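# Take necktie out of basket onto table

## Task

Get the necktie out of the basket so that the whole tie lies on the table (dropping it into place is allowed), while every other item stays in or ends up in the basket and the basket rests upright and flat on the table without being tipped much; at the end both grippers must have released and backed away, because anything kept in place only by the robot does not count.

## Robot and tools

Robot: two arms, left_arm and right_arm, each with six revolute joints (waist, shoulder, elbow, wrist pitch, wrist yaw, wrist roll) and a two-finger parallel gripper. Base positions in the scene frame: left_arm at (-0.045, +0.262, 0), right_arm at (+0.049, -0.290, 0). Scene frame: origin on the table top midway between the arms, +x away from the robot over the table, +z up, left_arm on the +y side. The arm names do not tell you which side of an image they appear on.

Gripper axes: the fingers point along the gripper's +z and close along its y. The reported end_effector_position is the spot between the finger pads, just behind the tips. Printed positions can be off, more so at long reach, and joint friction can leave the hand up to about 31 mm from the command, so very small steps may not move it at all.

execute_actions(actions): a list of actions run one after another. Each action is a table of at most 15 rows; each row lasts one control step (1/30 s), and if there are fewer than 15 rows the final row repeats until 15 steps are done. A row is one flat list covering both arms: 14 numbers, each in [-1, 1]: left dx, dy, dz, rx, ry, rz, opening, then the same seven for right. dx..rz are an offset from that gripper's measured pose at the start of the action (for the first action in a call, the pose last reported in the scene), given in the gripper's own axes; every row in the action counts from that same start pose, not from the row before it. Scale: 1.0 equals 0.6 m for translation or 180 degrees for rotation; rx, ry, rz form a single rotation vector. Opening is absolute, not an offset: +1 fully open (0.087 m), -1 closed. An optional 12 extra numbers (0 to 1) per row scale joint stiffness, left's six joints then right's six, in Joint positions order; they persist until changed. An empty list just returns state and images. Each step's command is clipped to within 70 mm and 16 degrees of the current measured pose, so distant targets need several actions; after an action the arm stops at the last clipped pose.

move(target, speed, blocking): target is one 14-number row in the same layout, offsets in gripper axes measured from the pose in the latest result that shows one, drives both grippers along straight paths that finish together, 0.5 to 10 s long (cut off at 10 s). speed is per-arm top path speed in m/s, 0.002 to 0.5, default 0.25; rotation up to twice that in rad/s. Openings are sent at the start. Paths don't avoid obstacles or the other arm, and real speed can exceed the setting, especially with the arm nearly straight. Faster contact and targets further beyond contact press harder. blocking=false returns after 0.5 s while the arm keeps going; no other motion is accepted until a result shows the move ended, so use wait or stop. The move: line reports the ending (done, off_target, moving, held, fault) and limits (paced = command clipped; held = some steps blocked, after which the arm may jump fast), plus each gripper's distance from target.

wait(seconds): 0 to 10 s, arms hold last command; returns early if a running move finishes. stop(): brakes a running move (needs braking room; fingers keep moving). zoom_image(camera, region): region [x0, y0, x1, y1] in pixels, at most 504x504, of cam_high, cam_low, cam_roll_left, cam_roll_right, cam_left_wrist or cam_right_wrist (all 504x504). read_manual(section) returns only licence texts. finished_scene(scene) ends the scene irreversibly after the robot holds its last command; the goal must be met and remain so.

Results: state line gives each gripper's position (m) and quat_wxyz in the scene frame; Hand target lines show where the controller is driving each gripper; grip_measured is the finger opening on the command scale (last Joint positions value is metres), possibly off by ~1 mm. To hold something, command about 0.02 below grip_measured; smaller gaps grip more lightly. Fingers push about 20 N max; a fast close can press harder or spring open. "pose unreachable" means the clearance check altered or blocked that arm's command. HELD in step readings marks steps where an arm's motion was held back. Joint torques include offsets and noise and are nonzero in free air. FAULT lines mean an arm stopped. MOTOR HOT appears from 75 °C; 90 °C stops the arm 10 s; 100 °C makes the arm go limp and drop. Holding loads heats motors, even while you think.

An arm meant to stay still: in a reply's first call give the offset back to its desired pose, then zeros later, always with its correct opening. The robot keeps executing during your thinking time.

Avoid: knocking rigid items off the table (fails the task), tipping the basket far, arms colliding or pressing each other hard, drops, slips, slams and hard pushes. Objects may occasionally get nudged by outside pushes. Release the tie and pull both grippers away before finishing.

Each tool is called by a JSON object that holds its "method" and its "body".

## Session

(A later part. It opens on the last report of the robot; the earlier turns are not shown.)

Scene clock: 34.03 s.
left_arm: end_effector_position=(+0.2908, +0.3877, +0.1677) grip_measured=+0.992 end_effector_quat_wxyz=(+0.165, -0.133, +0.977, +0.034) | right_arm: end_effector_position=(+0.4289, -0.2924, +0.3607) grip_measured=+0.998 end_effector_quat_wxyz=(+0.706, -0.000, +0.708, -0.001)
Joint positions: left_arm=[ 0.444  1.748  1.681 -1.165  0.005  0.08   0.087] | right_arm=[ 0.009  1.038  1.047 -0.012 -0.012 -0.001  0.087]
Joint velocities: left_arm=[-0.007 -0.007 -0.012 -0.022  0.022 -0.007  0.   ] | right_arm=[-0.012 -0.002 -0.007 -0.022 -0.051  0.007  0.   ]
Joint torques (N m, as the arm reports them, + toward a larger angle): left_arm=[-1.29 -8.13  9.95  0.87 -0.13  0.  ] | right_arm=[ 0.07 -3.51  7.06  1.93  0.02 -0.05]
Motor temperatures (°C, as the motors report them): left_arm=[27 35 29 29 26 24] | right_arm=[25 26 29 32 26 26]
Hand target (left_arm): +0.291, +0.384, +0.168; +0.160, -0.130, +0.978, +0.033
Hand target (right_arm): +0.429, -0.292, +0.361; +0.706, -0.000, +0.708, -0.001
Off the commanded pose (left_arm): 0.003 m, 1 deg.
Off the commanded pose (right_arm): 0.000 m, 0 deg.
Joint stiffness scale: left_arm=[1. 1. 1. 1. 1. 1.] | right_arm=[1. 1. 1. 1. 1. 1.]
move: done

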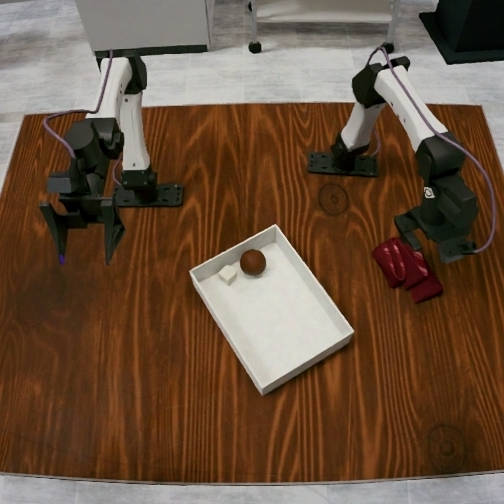

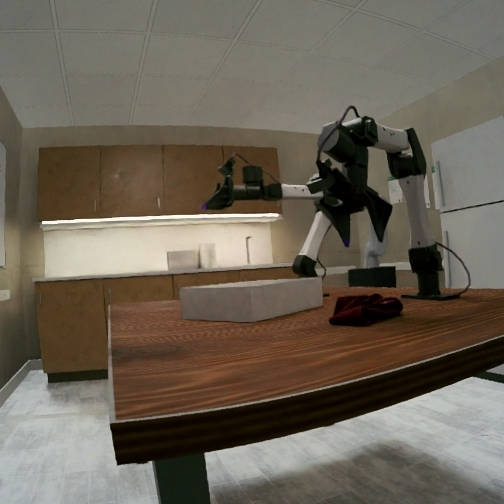

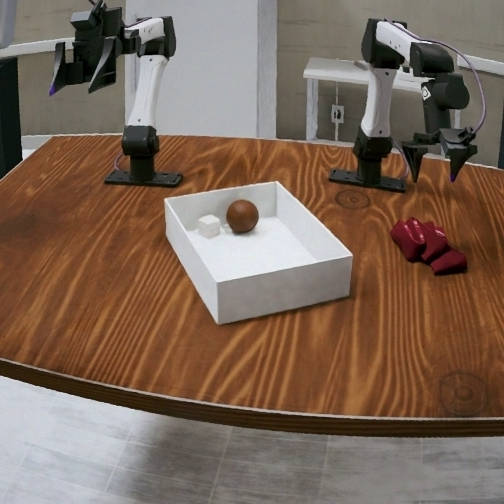

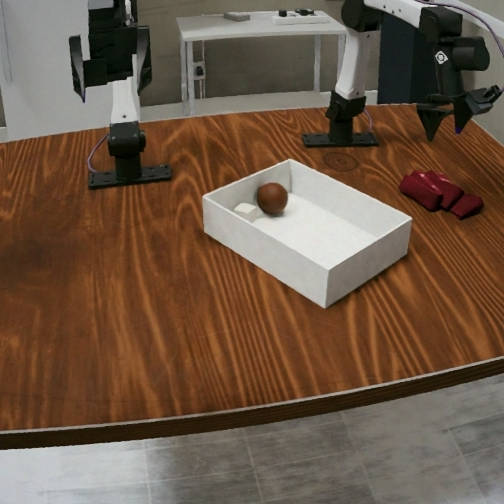

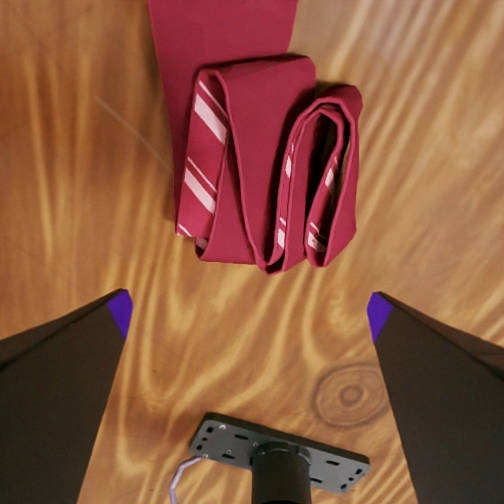

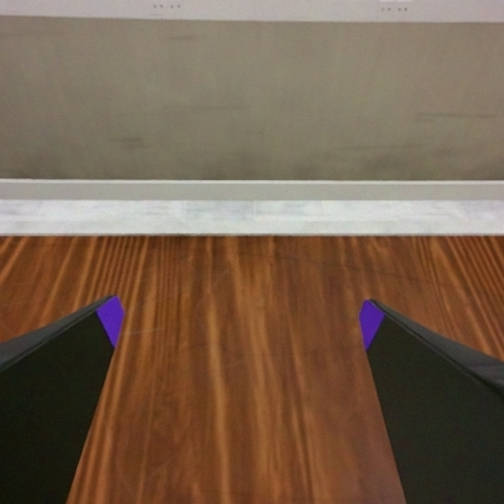

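{"method": "execute_actions", "body": {"actions": []}}

{"method": "zoom_image", "body": {"camera": "cam_left_wrist", "region": [130, 0, 430, 300]}}

Scene clock: 38.03 s.
left_arm: end_effector_position=(+0.2905, +0.3876, +0.1677) grip_measured=+0.992 end_effector_quat_wxyz=(+0.164, -0.133, +0.977, +0.034) | right_arm: end_effector_position=(+0.4289, -0.2924, +0.3607) grip_measured=+0.998 end_effector_quat_wxyz=(+0.706, -0.000, +0.708, -0.001)
Joint positions: left_arm=[ 0.444  1.748  1.681 -1.167  0.005  0.08   0.087] | right_arm=[ 0.009  1.038  1.047 -0.012 -0.012 -0.001  0.087]
Joint velocities: left_arm=[-0.002 -0.012  0.002  0.007  0.037 -0.022 -0.   ] | right_arm=[-0.007 -0.002  0.007 -0.037  0.007 -0.051 -0.001]
Joint torques (N m, as the arm reports them, + toward a larger angle): left_arm=[-1.29 -8.15  9.92  0.87 -0.13  0.01] | right_arm=[ 0.07 -3.52  7.05  1.92  0.03 -0.05]
Motor temperatures (°C, as the motors report them): left_arm=[27 35 30 29 26 24] | right_arm=[25 26 29 32 26 26]
Hand target (left_arm): +0.291, +0.384, +0.168; +0.160, -0.130, +0.978, +0.033
Hand target (right_arm): +0.429, -0.292, +0.361; +0.706, -0.000, +0.708, -0.001
Off the commanded pose (left_arm): 0.003 m, 1 deg.
Off the commanded pose (right_arm): 0.000 m, 0 deg.
Joint stiffness scale: left_arm=[1. 1. 1. 1. 1. 1.] | right_arm=[1. 1. 1. 1. 1. 1.]

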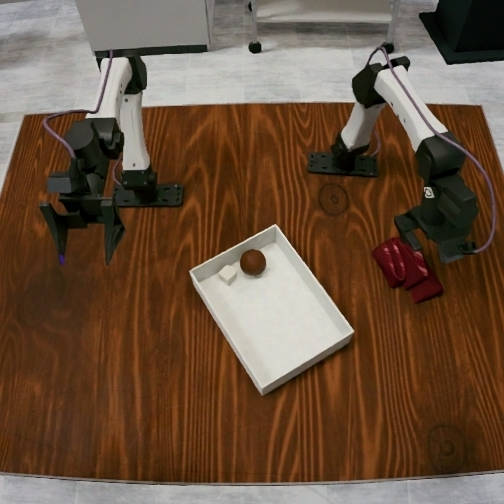

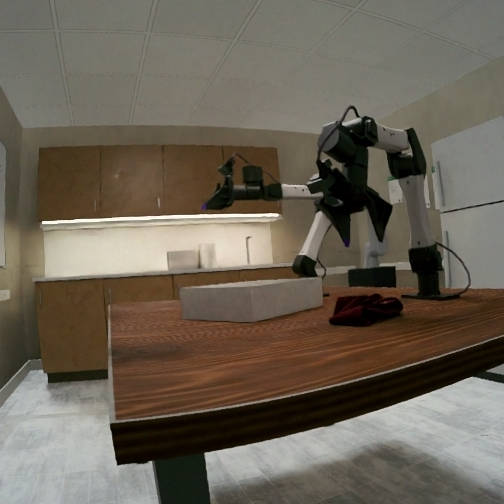

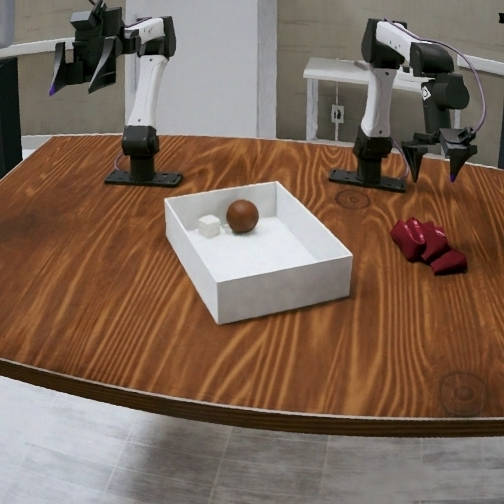

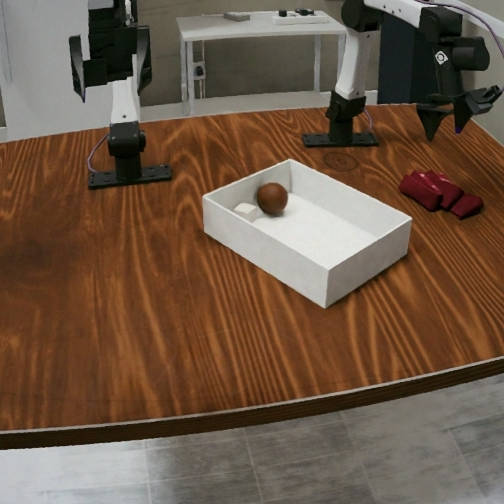

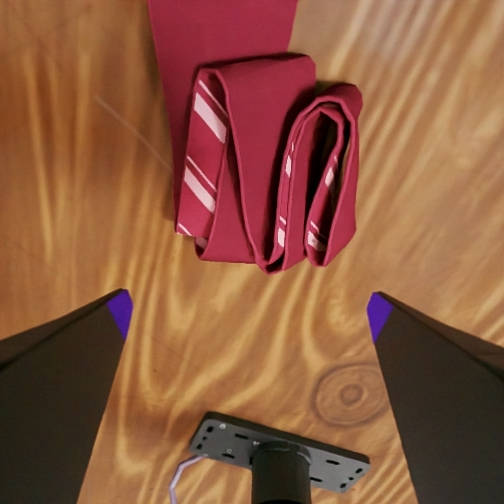

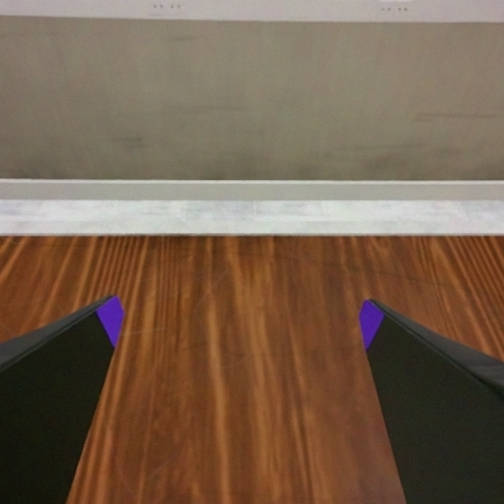

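Region (130, 0, 430, 300) of cam_left_wrist's 504x504 image, scaled by 1.680, with more detail than that image has.

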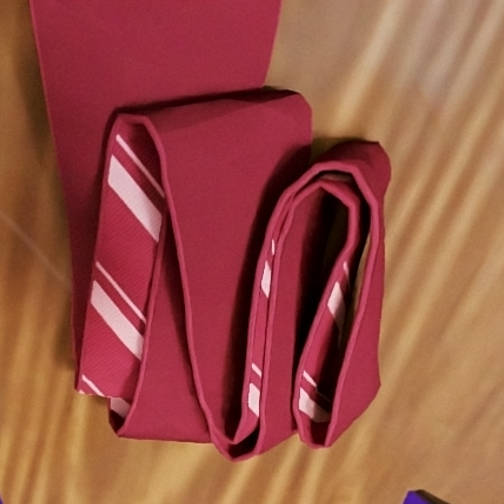

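{"method": "move", "body": {"target": [0.1102, -0.0892, 0.1408, 0, 0.06, 0, 0.04, 0, 0, 0, 0, 0, 0, 1], "speed": 0.25}}

Scene clock: 39.90 s.
left_arm: end_effector_position=(+0.2706, +0.3292, +0.0723) grip_measured=+0.040 end_effector_quat_wxyz=(+0.079, -0.137, +0.987, +0.016) | right_arm: end_effector_position=(+0.4289, -0.2924, +0.3607) grip_measured=+0.998 end_effector_quat_wxyz=(+0.706, -0.000, +0.708, -0.001)
Joint positions: left_arm=[ 0.301  1.785  1.361 -0.986 -0.02  -0.066  0.045] | right_arm=[ 0.009  1.038  1.047 -0.012 -0.012 -0.001  0.087]
Joint velocities: left_arm=[-0.012  0.007 -0.002  0.007  0.037 -0.007 -0.   ] | right_arm=[ 0.002  0.007 -0.012  0.051  0.007 -0.007  0.   ]
Joint torques (N m, as the arm reports them, + toward a larger angle): left_arm=[-0.77 -7.64  7.09  0.77 -0.22 -0.01] | right_arm=[ 0.07 -3.51  7.07  1.93  0.02 -0.06]
Motor temperatures (°C, as the motors report them): left_arm=[27 35 30 29 26 24] | right_arm=[25 26 30 32 26 26]
Hand target (left_arm): +0.269, +0.328, +0.064; +0.071, -0.137, +0.988, +0.019
Hand target (right_arm): +0.429, -0.292, +0.361; +0.706, -0.000, +0.708, -0.001
Off the commanded pose (left_arm): 0.007 m, 1 deg.
Off the commanded pose (right_arm): 0.000 m, 0 deg.
Joint stiffness scale: left_arm=[1. 1. 1. 1. 1. 1.] | right_arm=[1. 1. 1. 1. 1. 1.]
move: done

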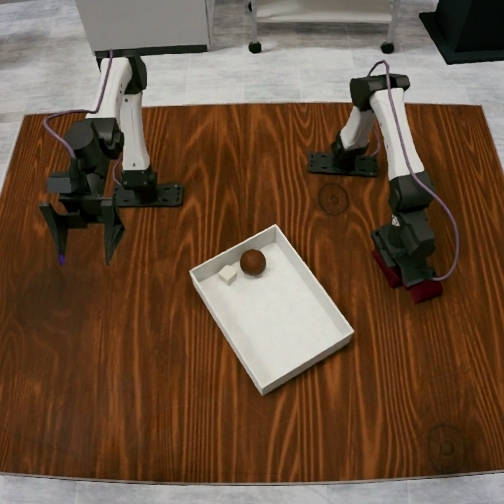

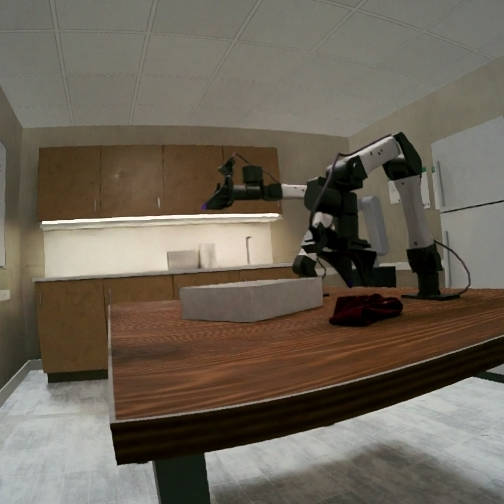

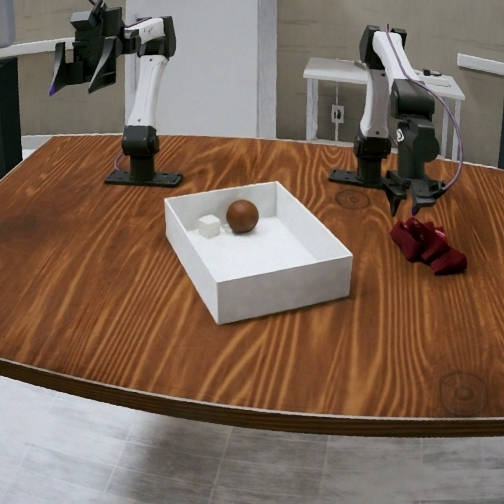

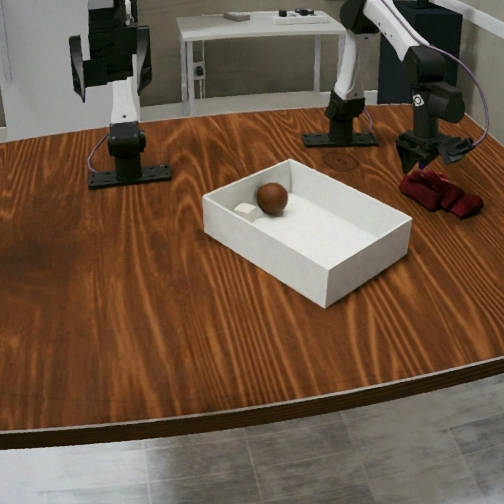

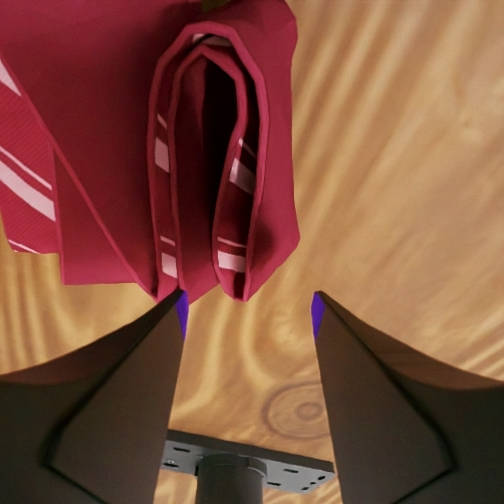

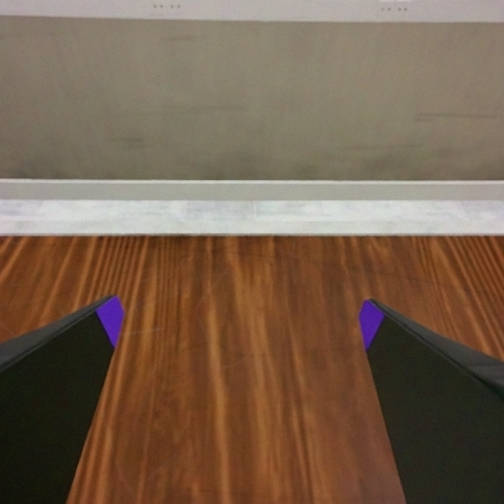

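{"method": "move", "body": {"target": [0.011, -0.001, 0.0822, 0, 0, 0, -0.15, 0, 0, 0, 0, 0, 0, 1], "speed": 0.1}}

Scene clock: 41.70 s.
left_arm: end_effector_position=(+0.2751, +0.3301, +0.0329) grip_measured=-0.150 end_effector_quat_wxyz=(+0.091, -0.137, +0.986, +0.017) | right_arm: end_effector_position=(+0.4289, -0.2924, +0.3607) grip_measured=+0.998 end_effector_quat_wxyz=(+0.706, -0.000, +0.708, -0.001)
Joint positions: left_arm=[ 0.301  1.819  1.241 -0.809 -0.02  -0.067  0.037] | right_arm=[ 0.009  1.038  1.047 -0.012 -0.012 -0.001  0.087]
Joint velocities: left_arm=[-0.017 -0.022 -0.017  0.066 -0.066  0.022  0.001] | right_arm=[-0.007 -0.027 -0.002 -0.037  0.051 -0.066 -0.   ]
Joint torques (N m, as the arm reports them, + toward a larger angle): left_arm=[-0.13 -7.41  6.51  0.83 -0.12  0.1 ] | right_arm=[ 0.07 -3.5   7.03  1.93  0.02 -0.05]
Motor temperatures (°C, as the motors report them): left_arm=[27 35 30 29 26 24] | right_arm=[25 27 30 32 26 26]
Hand target (left_arm): +0.271, +0.330, +0.023; +0.079, -0.137, +0.987, +0.016
Hand target (right_arm): +0.429, -0.292, +0.361; +0.706, -0.000, +0.708, -0.001
Off the commanded pose (left_arm): 0.011 m, 1 deg.
Off the commanded pose (right_arm): 0.000 m, 0 deg.
Joint stiffness scale: left_arm=[1. 1. 1. 1. 1. 1.] | right_arm=[1. 1. 1. 1. 1. 1.]
move: off_target (left_arm)

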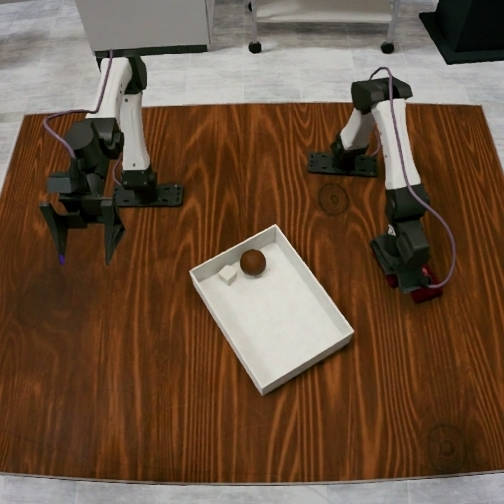

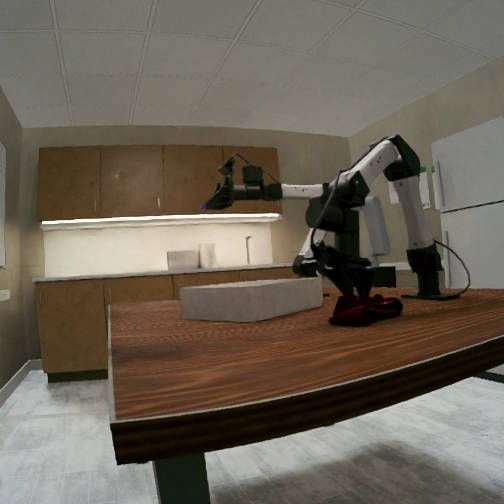

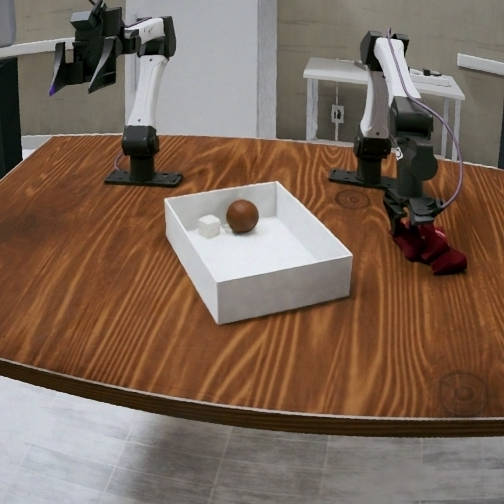

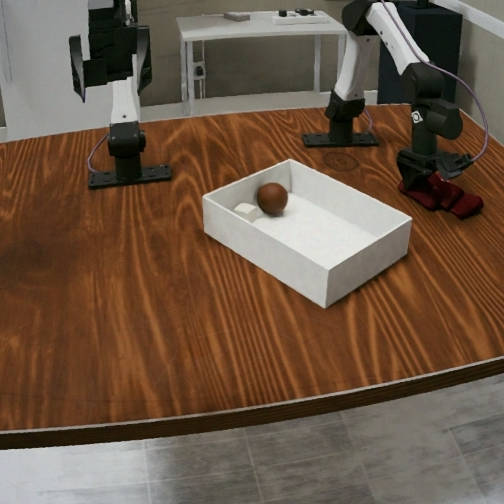

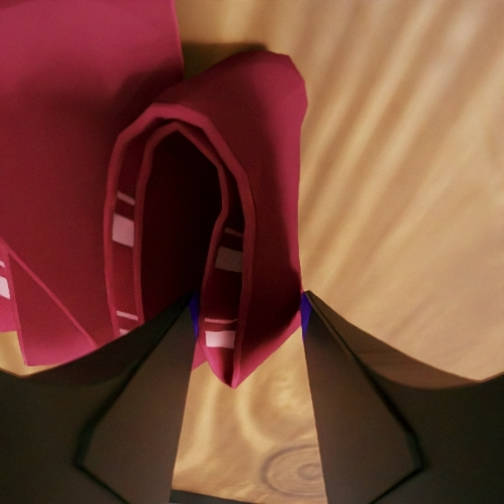

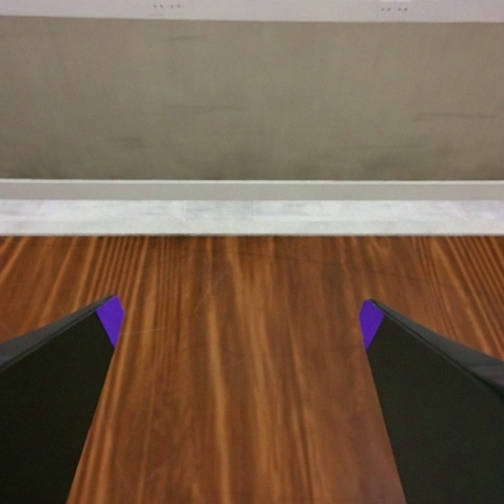

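The mid-fold loop is between the fingers. Closing on it.

{"method": "execute_actions", "body": {"actions": [[[0,0,0.01,0,0,0,-0.22,0,0,0,0,0,0,1],[0,0,0.01,0,0,0,-0.29,0,0,0,0,0,0,1],[0,0,0.01,0,0,0,-0.36,0,0,0,0,0,0,1],[0,0,0.01,0,0,0,-0.43,0,0,0,0,0,0,1],[0,0,0.01,0,0,0,-0.50,0,0,0,0,0,0,1],[0,0,0.01,0,0,0,-0.57,0,0,0,0,0,0,1],[0,0,0.01,0,0,0,-0.64,0,0,0,0,0,0,1],[0,0,0.01,0,0,0,-0.70,0,0,0,0,0,0,1],[0,0,0.01,0,0,0,-0.76,0,0,0,0,0,0,1],[0,0,0.01,0,0,0,-0.81,0,0,0,0,0,0,1],[0,0,0.01,0,0,0,-0.86,0,0,0,0,0,0,1],[0,0,0.01,0,0,0,-0.90,0,0,0,0,0,0,1],[0,0,0.01,0,0,0,-0.93,0,0,0,0,0,0,1],[0,0,0.01,0,0,0,-0.96,0,0,0,0,0,0,1],[0,0,0.01,0,0,0,-0.98,0,0,0,0,0,0,1]]]}}

Scene clock: 42.40 s.
left_arm: end_effector_position=(+0.2772, +0.3306, +0.0329) grip_measured=-0.909 end_effector_quat_wxyz=(+0.095, -0.137, +0.986, +0.017) | right_arm: end_effector_position=(+0.4289, -0.2924, +0.3607) grip_measured=+0.998 end_effector_quat_wxyz=(+0.706, -0.000, +0.708, -0.001)
Joint positions: left_arm=[ 0.301  1.819  1.241 -0.801 -0.02  -0.067  0.004] | right_arm=[ 0.009  1.038  1.047 -0.012 -0.012 -0.001  0.087]
Joint velocities: left_arm=[ 0.007 -0.012  0.012 -0.11  -0.022 -0.037 -0.001] | right_arm=[ 0.002  0.012  0.012 -0.051  0.022 -0.066 -0.002]
Joint torques (N m, as the arm reports them, + toward a larger angle): left_arm=[-0.25 -8.15  7.26  0.84 -0.12  0.07] | right_arm=[ 0.09 -3.52  7.05  1.93  0.02 -0.05]
Motor temperatures (°C, as the motors report them): left_arm=[27 35 30 29 26 24] | right_arm=[25 27 30 33 26 26]
Hand target (left_arm): +0.276, +0.331, +0.027; +0.091, -0.137, +0.986, +0.017
Hand target (right_arm): +0.429, -0.292, +0.361; +0.706, -0.000, +0.708, -0.001
Off the commanded pose (left_arm): 0.006 m, 0 deg.
Off the commanded pose (right_arm): 0.000 m, 0 deg.
Joint stiffness scale: left_arm=[1. 1. 1. 1. 1. 1.] | right_arm=[1. 1. 1. 1. 1. 1.]
Step readings (end_effector_position):
0: left_arm (+0.2754, +0.3302, +0.0329) | right_arm (+0.4289, -0.2924, +0.3607)
1: left_arm (+0.2756, +0.3302, +0.0329) | right_arm (+0.4289, -0.2924, +0.3607)
2: left_arm (+0.2759, +0.3303, +0.0329) | right_arm (+0.4289, -0.2924, +0.3607)
4: left_arm (+0.2765, +0.3304, +0.0329) | right_arm (+0.4289, -0.2924, +0.3607)
8: left_arm (+0.2770, +0.3305, +0.0329) | right_arm (+0.4289, -0.2924, +0.3607)
15: end_effector_position above

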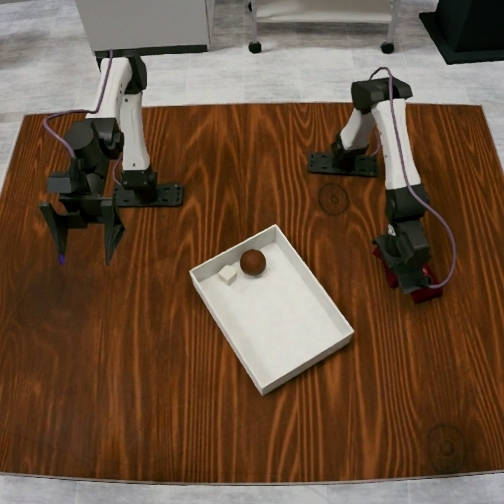

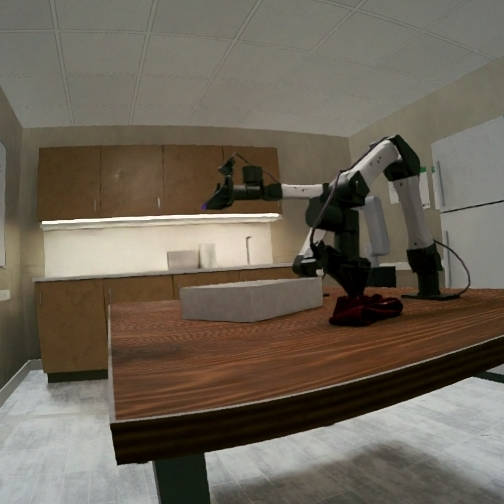

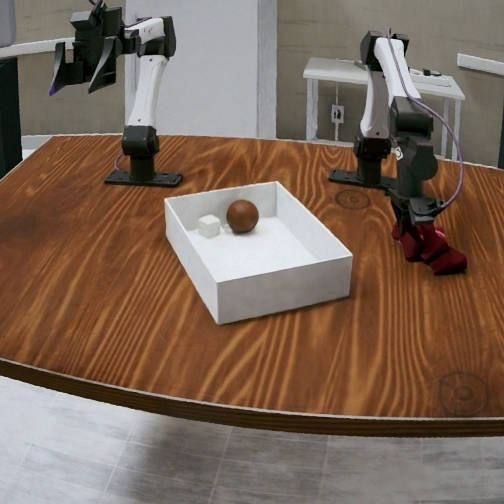

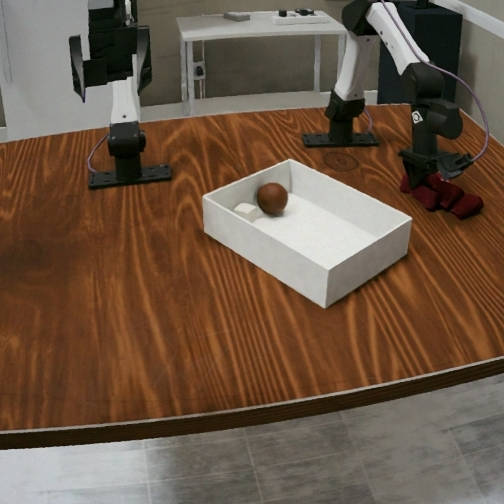

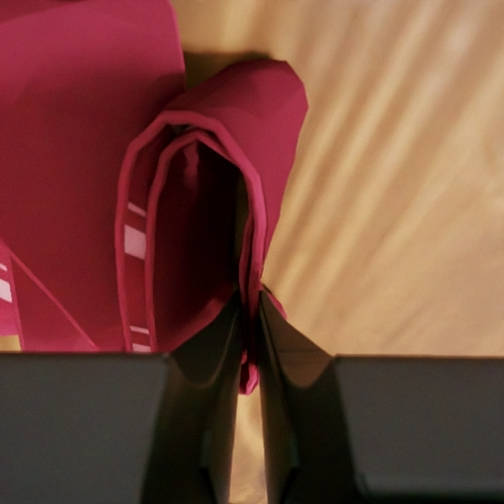

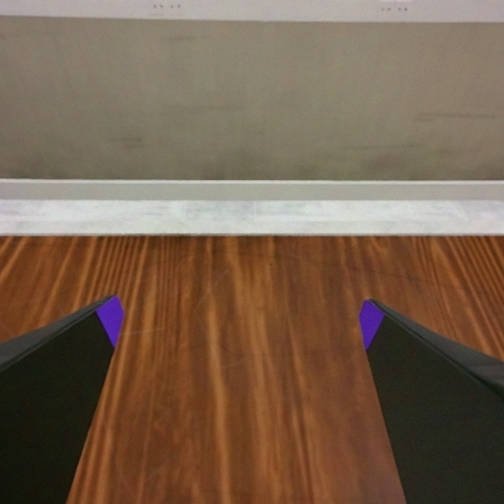

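{"method": "move", "body": {"target": [0.069, 0.1525, -0.2113, 0.0064, 0.039, 0.0327, -0.98, 0, 0, 0, 0, 0, 0, 1], "speed": 0.25}}

Scene clock: 44.47 s.
left_arm: end_effector_position=(+0.1923, +0.4008, +0.1480) grip_measured=-0.909 end_effector_quat_wxyz=(+0.031, -0.087, +0.996, +0.010) | right_arm: end_effector_position=(+0.4289, -0.2924, +0.3607) grip_measured=+0.998 end_effector_quat_wxyz=(+0.706, -0.000, +0.708, -0.001)
Joint positions: left_arm=[ 0.58   1.673  1.526 -1.358  0.006  0.312  0.004] | right_arm=[ 0.009  1.038  1.047 -0.012 -0.012 -0.001  0.087]
Joint velocities: left_arm=[-0.002 -0.002 -0.012  0.037 -0.007 -0.007  0.001] | right_arm=[ 0.007 -0.017 -0.007  0.007  0.051 -0.037 -0.   ]
Joint torques (N m, as the arm reports them, + toward a larger angle): left_arm=[ 0.2  -7.99  9.75  0.39  0.01  0.12] | right_arm=[ 0.08 -3.52  7.04  1.93  0.03 -0.05]
Motor temperatures (°C, as the motors report them): left_arm=[27 35 30 29 26 24] | right_arm=[25 27 30 33 26 26]
Hand target (left_arm): +0.192, +0.401, +0.153; +0.036, -0.087, +0.996, +0.008
Hand target (right_arm): +0.429, -0.292, +0.361; +0.706, -0.000, +0.708, -0.001
Off the commanded pose (left_arm): 0.003 m, 1 deg.
Off the commanded pose (right_arm): 0.000 m, 0 deg.
Joint stiffness scale: left_arm=[1. 1. 1. 1. 1. 1.] | right_arm=[1. 1. 1. 1. 1. 1.]
move: done

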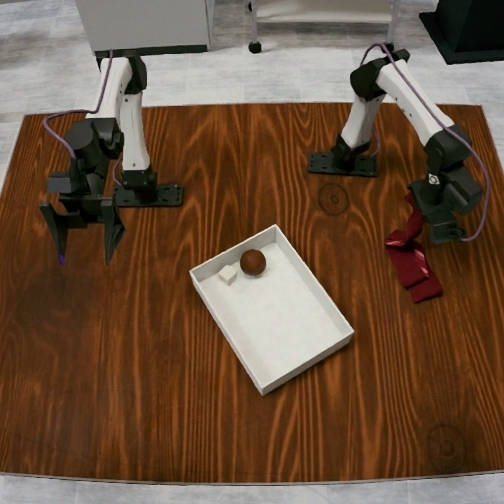

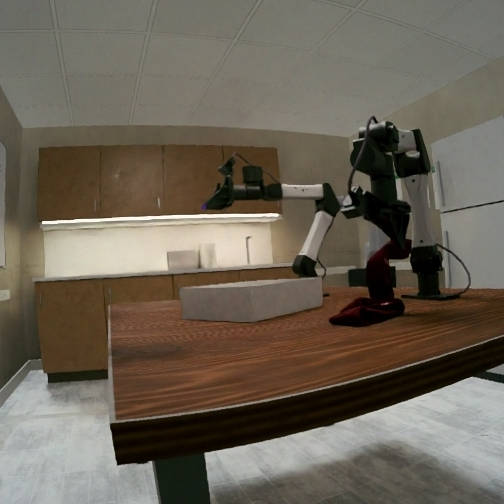

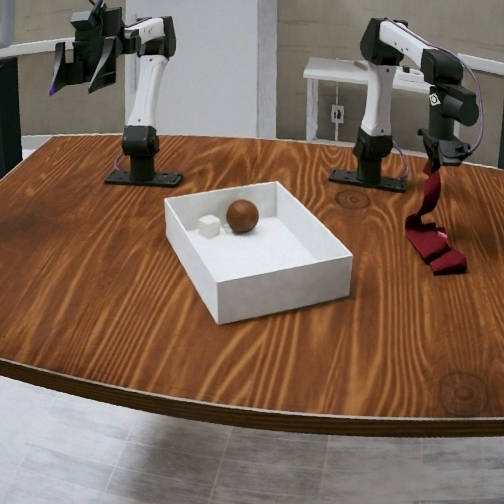

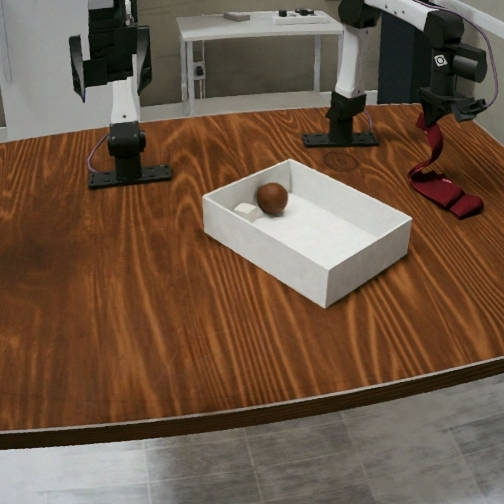

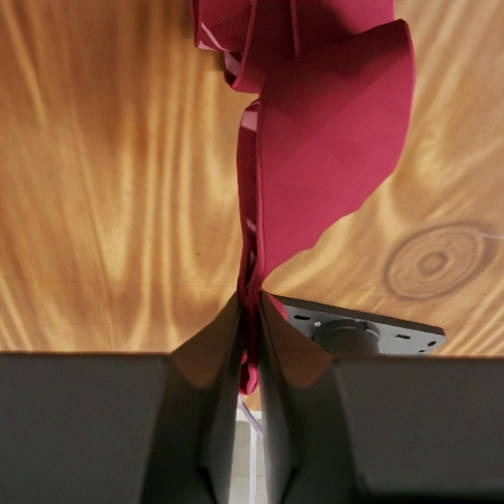

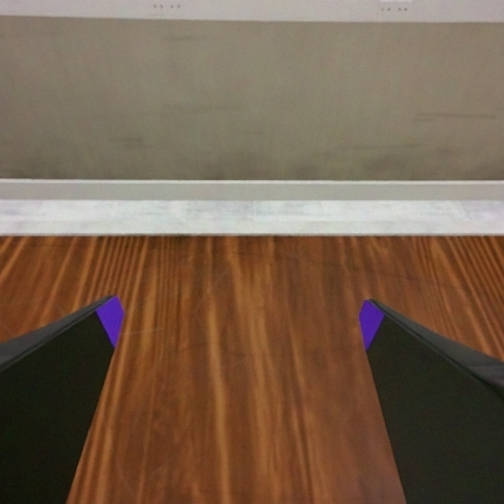

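{"method": "move", "body": {"target": [0.5128, 0.3387, 0.1447, 0.0053, 0.019, 0.0833, -0.98, 0, 0, 0, 0, 0, 0, 1], "speed": 0.25}}

Scene clock: 47.33 s.
left_arm: end_effector_position=(-0.1478, +0.5517, +0.0571) grip_measured=-0.909 end_effector_quat_wxyz=(-0.013, +0.044, +0.999, +0.014) | right_arm: end_effector_position=(+0.4289, -0.2924, +0.3607) grip_measured=+0.998 end_effector_quat_wxyz=(+0.706, -0.000, +0.708, -0.001)
Joint positions: left_arm=[ 1.863  1.655  1.129 -1.01  -0.019  1.857  0.004] | right_arm=[ 0.009  1.038  1.047 -0.012 -0.012 -0.001  0.087]
Joint velocities: left_arm=[-0.002 -0.007 -0.007  0.007 -0.066  0.007  0.   ] | right_arm=[-0.012  0.002  0.002  0.007  0.007  0.037 -0.001]
Joint torques (N m, as the arm reports them, + toward a larger angle): left_arm=[ 0.38 -5.27  9.46  0.39  0.03  0.12] | right_arm=[ 0.07 -3.51  7.04  1.93  0.03 -0.05]
Motor temperatures (°C, as the motors report them): left_arm=[27 35 30 28 26 24] | right_arm=[25 27 30 33 26 26]
Hand target (left_arm): -0.150, +0.558, +0.055; -0.011, +0.043, +0.999, +0.017
Hand target (right_arm): +0.429, -0.292, +0.361; +0.706, -0.000, +0.708, -0.001
Off the commanded pose (left_arm): 0.015 m, 2 deg.
Off the commanded pose (right_arm): 0.000 m, 0 deg.
Joint stiffness scale: left_arm=[1. 1. 1. 1. 1. 1.] | right_arm=[1. 1. 1. 1. 1. 1.]
move: off_target (left_arm)

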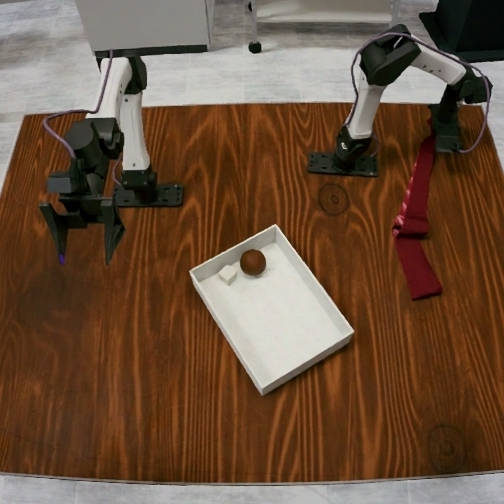

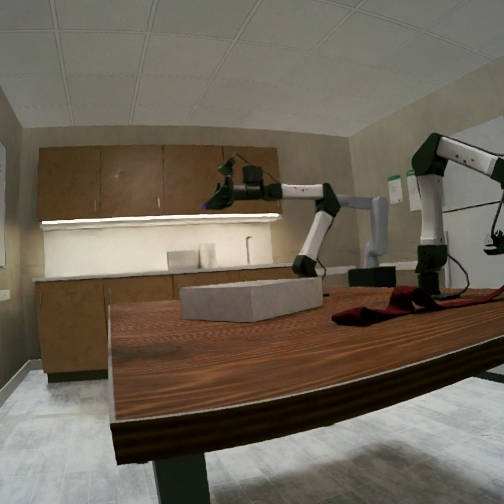

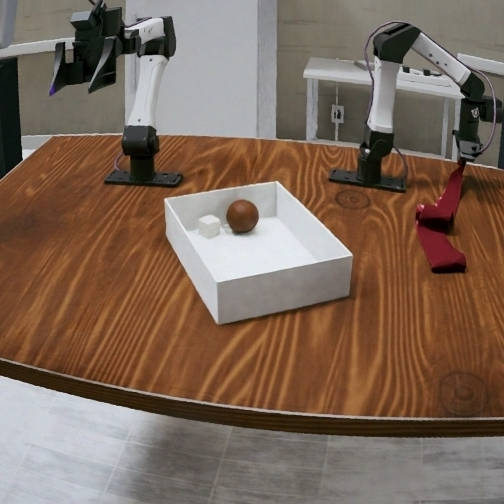

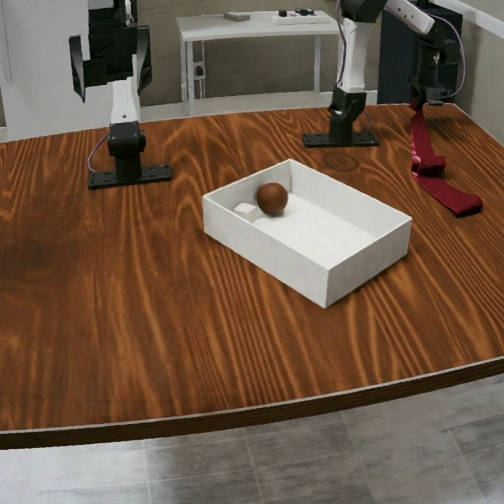

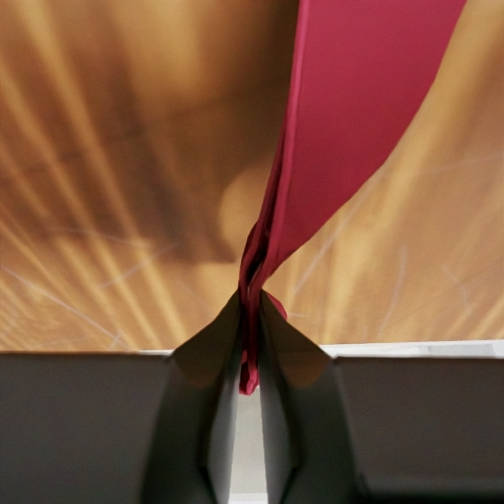

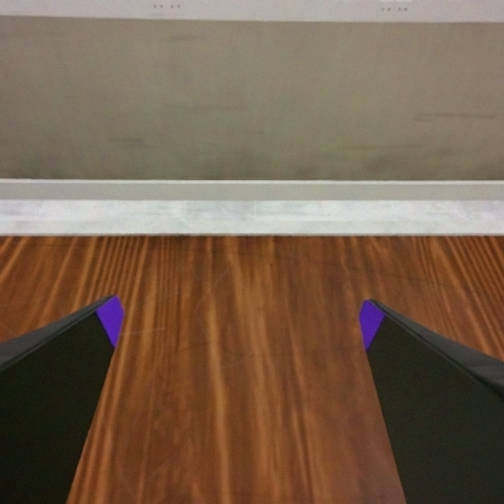

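{"method": "zoom_image", "body": {"camera": "cam_high", "region": [330, 80, 504, 310]}}

{"method": "zoom_image", "body": {"camera": "cam_low", "region": [320, 260, 504, 340]}}

{"method": "zoom_image", "body": {"camera": "cam_roll_right", "region": [380, 90, 504, 230]}}

Region (330, 80, 504, 310) of cam_high's 504x504 image, scaled by 2.191, with more detail than that image has; it fills the left 381 columns of this view, and the rest is white.

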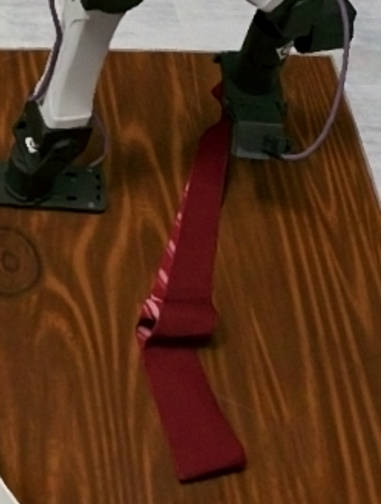

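Region (320, 260, 504, 340) of cam_low's 504x504 image, scaled by 2.739, with more detail than that image has; it fills the top 219 rows of this view, and the rest is white.

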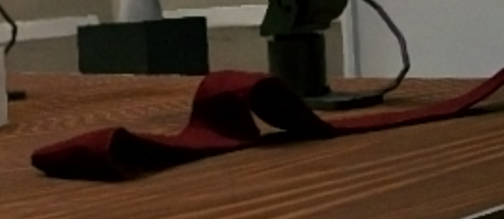

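Region (380, 90, 504, 230) of cam_roll_right's 504x504 image, scaled by 3.600, with more detail than that image has; it fills the left 446 columns of this view, and the rest is white.

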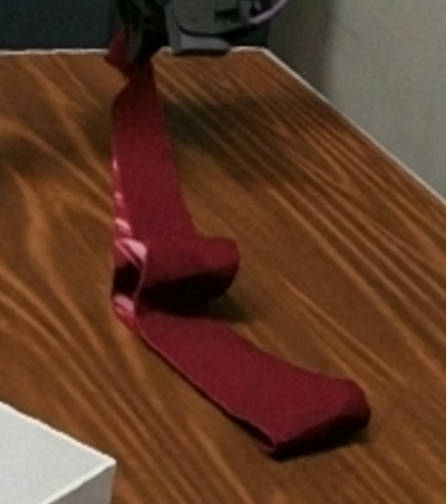

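{"method": "execute_actions", "body": {"actions": []}}

Scene clock: 50.73 s.
left_arm: end_effector_position=(-0.1478, +0.5519, +0.0571) grip_measured=-0.909 end_effector_quat_wxyz=(-0.013, +0.045, +0.999, +0.014) | right_arm: end_effector_position=(+0.4289, -0.2924, +0.3607) grip_measured=+0.998 end_effector_quat_wxyz=(+0.706, -0.000, +0.708, -0.001)
Joint positions: left_arm=[ 1.863  1.655  1.129 -1.01  -0.019  1.86   0.004] | right_arm=[ 0.009  1.038  1.047 -0.012 -0.012 -0.001  0.087]
Joint velocities: left_arm=[ 0.002 -0.012  0.002  0.022 -0.081 -0.007  0.001] | right_arm=[-0.012  0.002  0.002 -0.022 -0.037 -0.051  0.001]
Joint torques (N m, as the arm reports them, + toward a larger angle): left_arm=[ 0.36 -5.27  9.47  0.39  0.03  0.13] | right_arm=[ 0.09 -3.5   7.04  1.93  0.01 -0.05]
Motor temperatures (°C, as the motors report them): left_arm=[27 34 30 28 26 24] | right_arm=[25 27 30 33 26 26]
Hand target (left_arm): -0.150, +0.558, +0.055; -0.011, +0.043, +0.999, +0.017
Hand target (right_arm): +0.429, -0.292, +0.361; +0.706, -0.000, +0.708, -0.001
Off the commanded pose (left_arm): 0.015 m, 2 deg.
Off the commanded pose (right_arm): 0.000 m, 0 deg.
Joint stiffness scale: left_arm=[1. 1. 1. 1. 1. 1.] | right_arm=[1. 1. 1. 1. 1. 1.]

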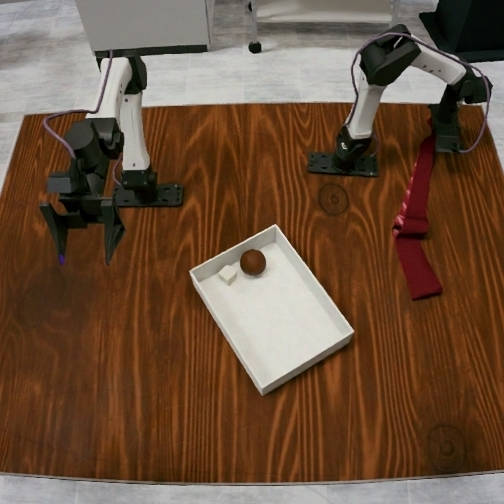

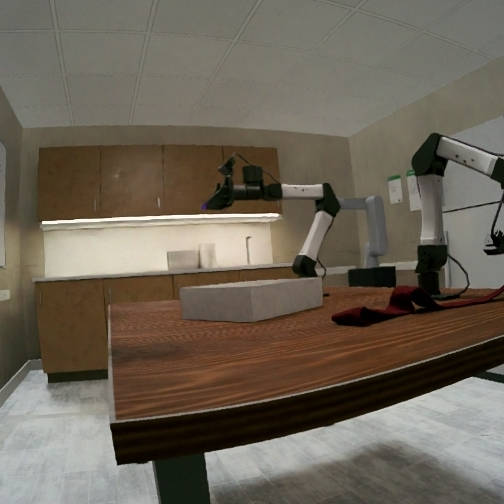

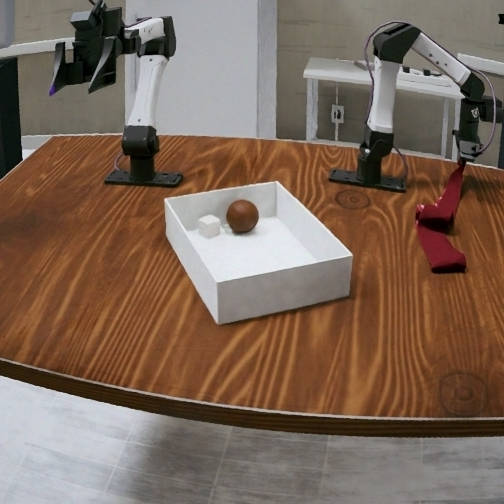

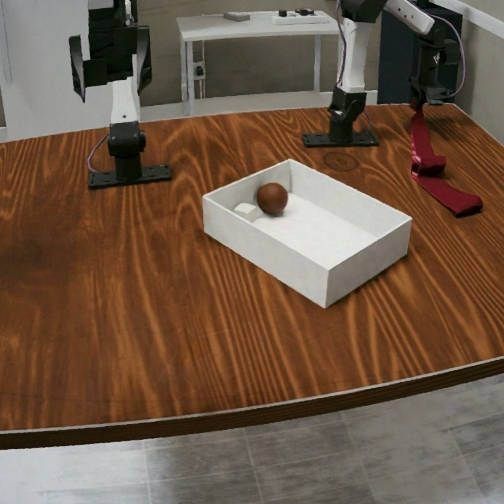

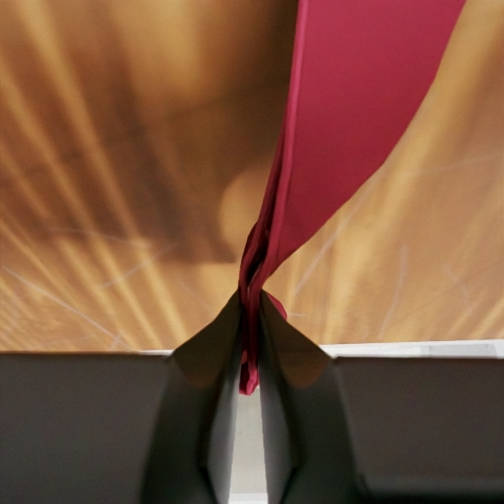

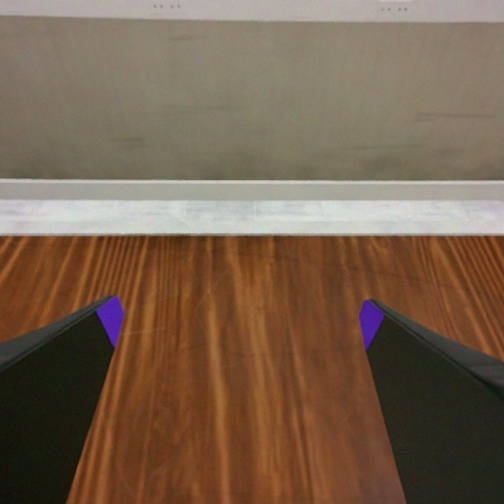

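{"method": "zoom_image", "body": {"camera": "cam_high", "region": [340, 90, 504, 320]}}

{"method": "zoom_image", "body": {"camera": "cam_low", "region": [310, 220, 504, 350]}}

Region (340, 90, 504, 320) of cam_high's 504x504 image, scaled by 2.191, with more detail than that image has; it fills the left 359 columns of this view, and the rest is white.

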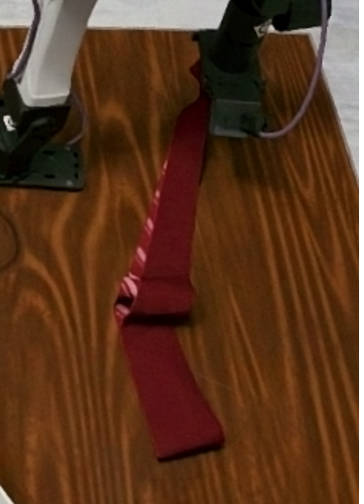

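Region (310, 220, 504, 350) of cam_low's 504x504 image, scaled by 2.598, with more detail than that image has; it fills the top 338 rows of this view, and the rest is white.

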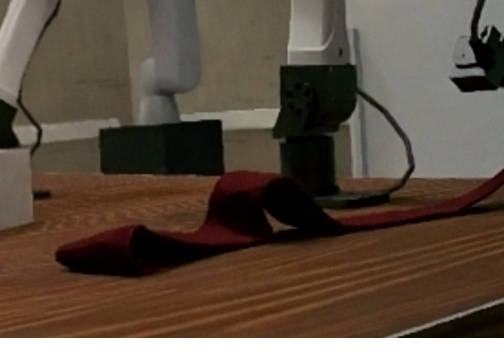

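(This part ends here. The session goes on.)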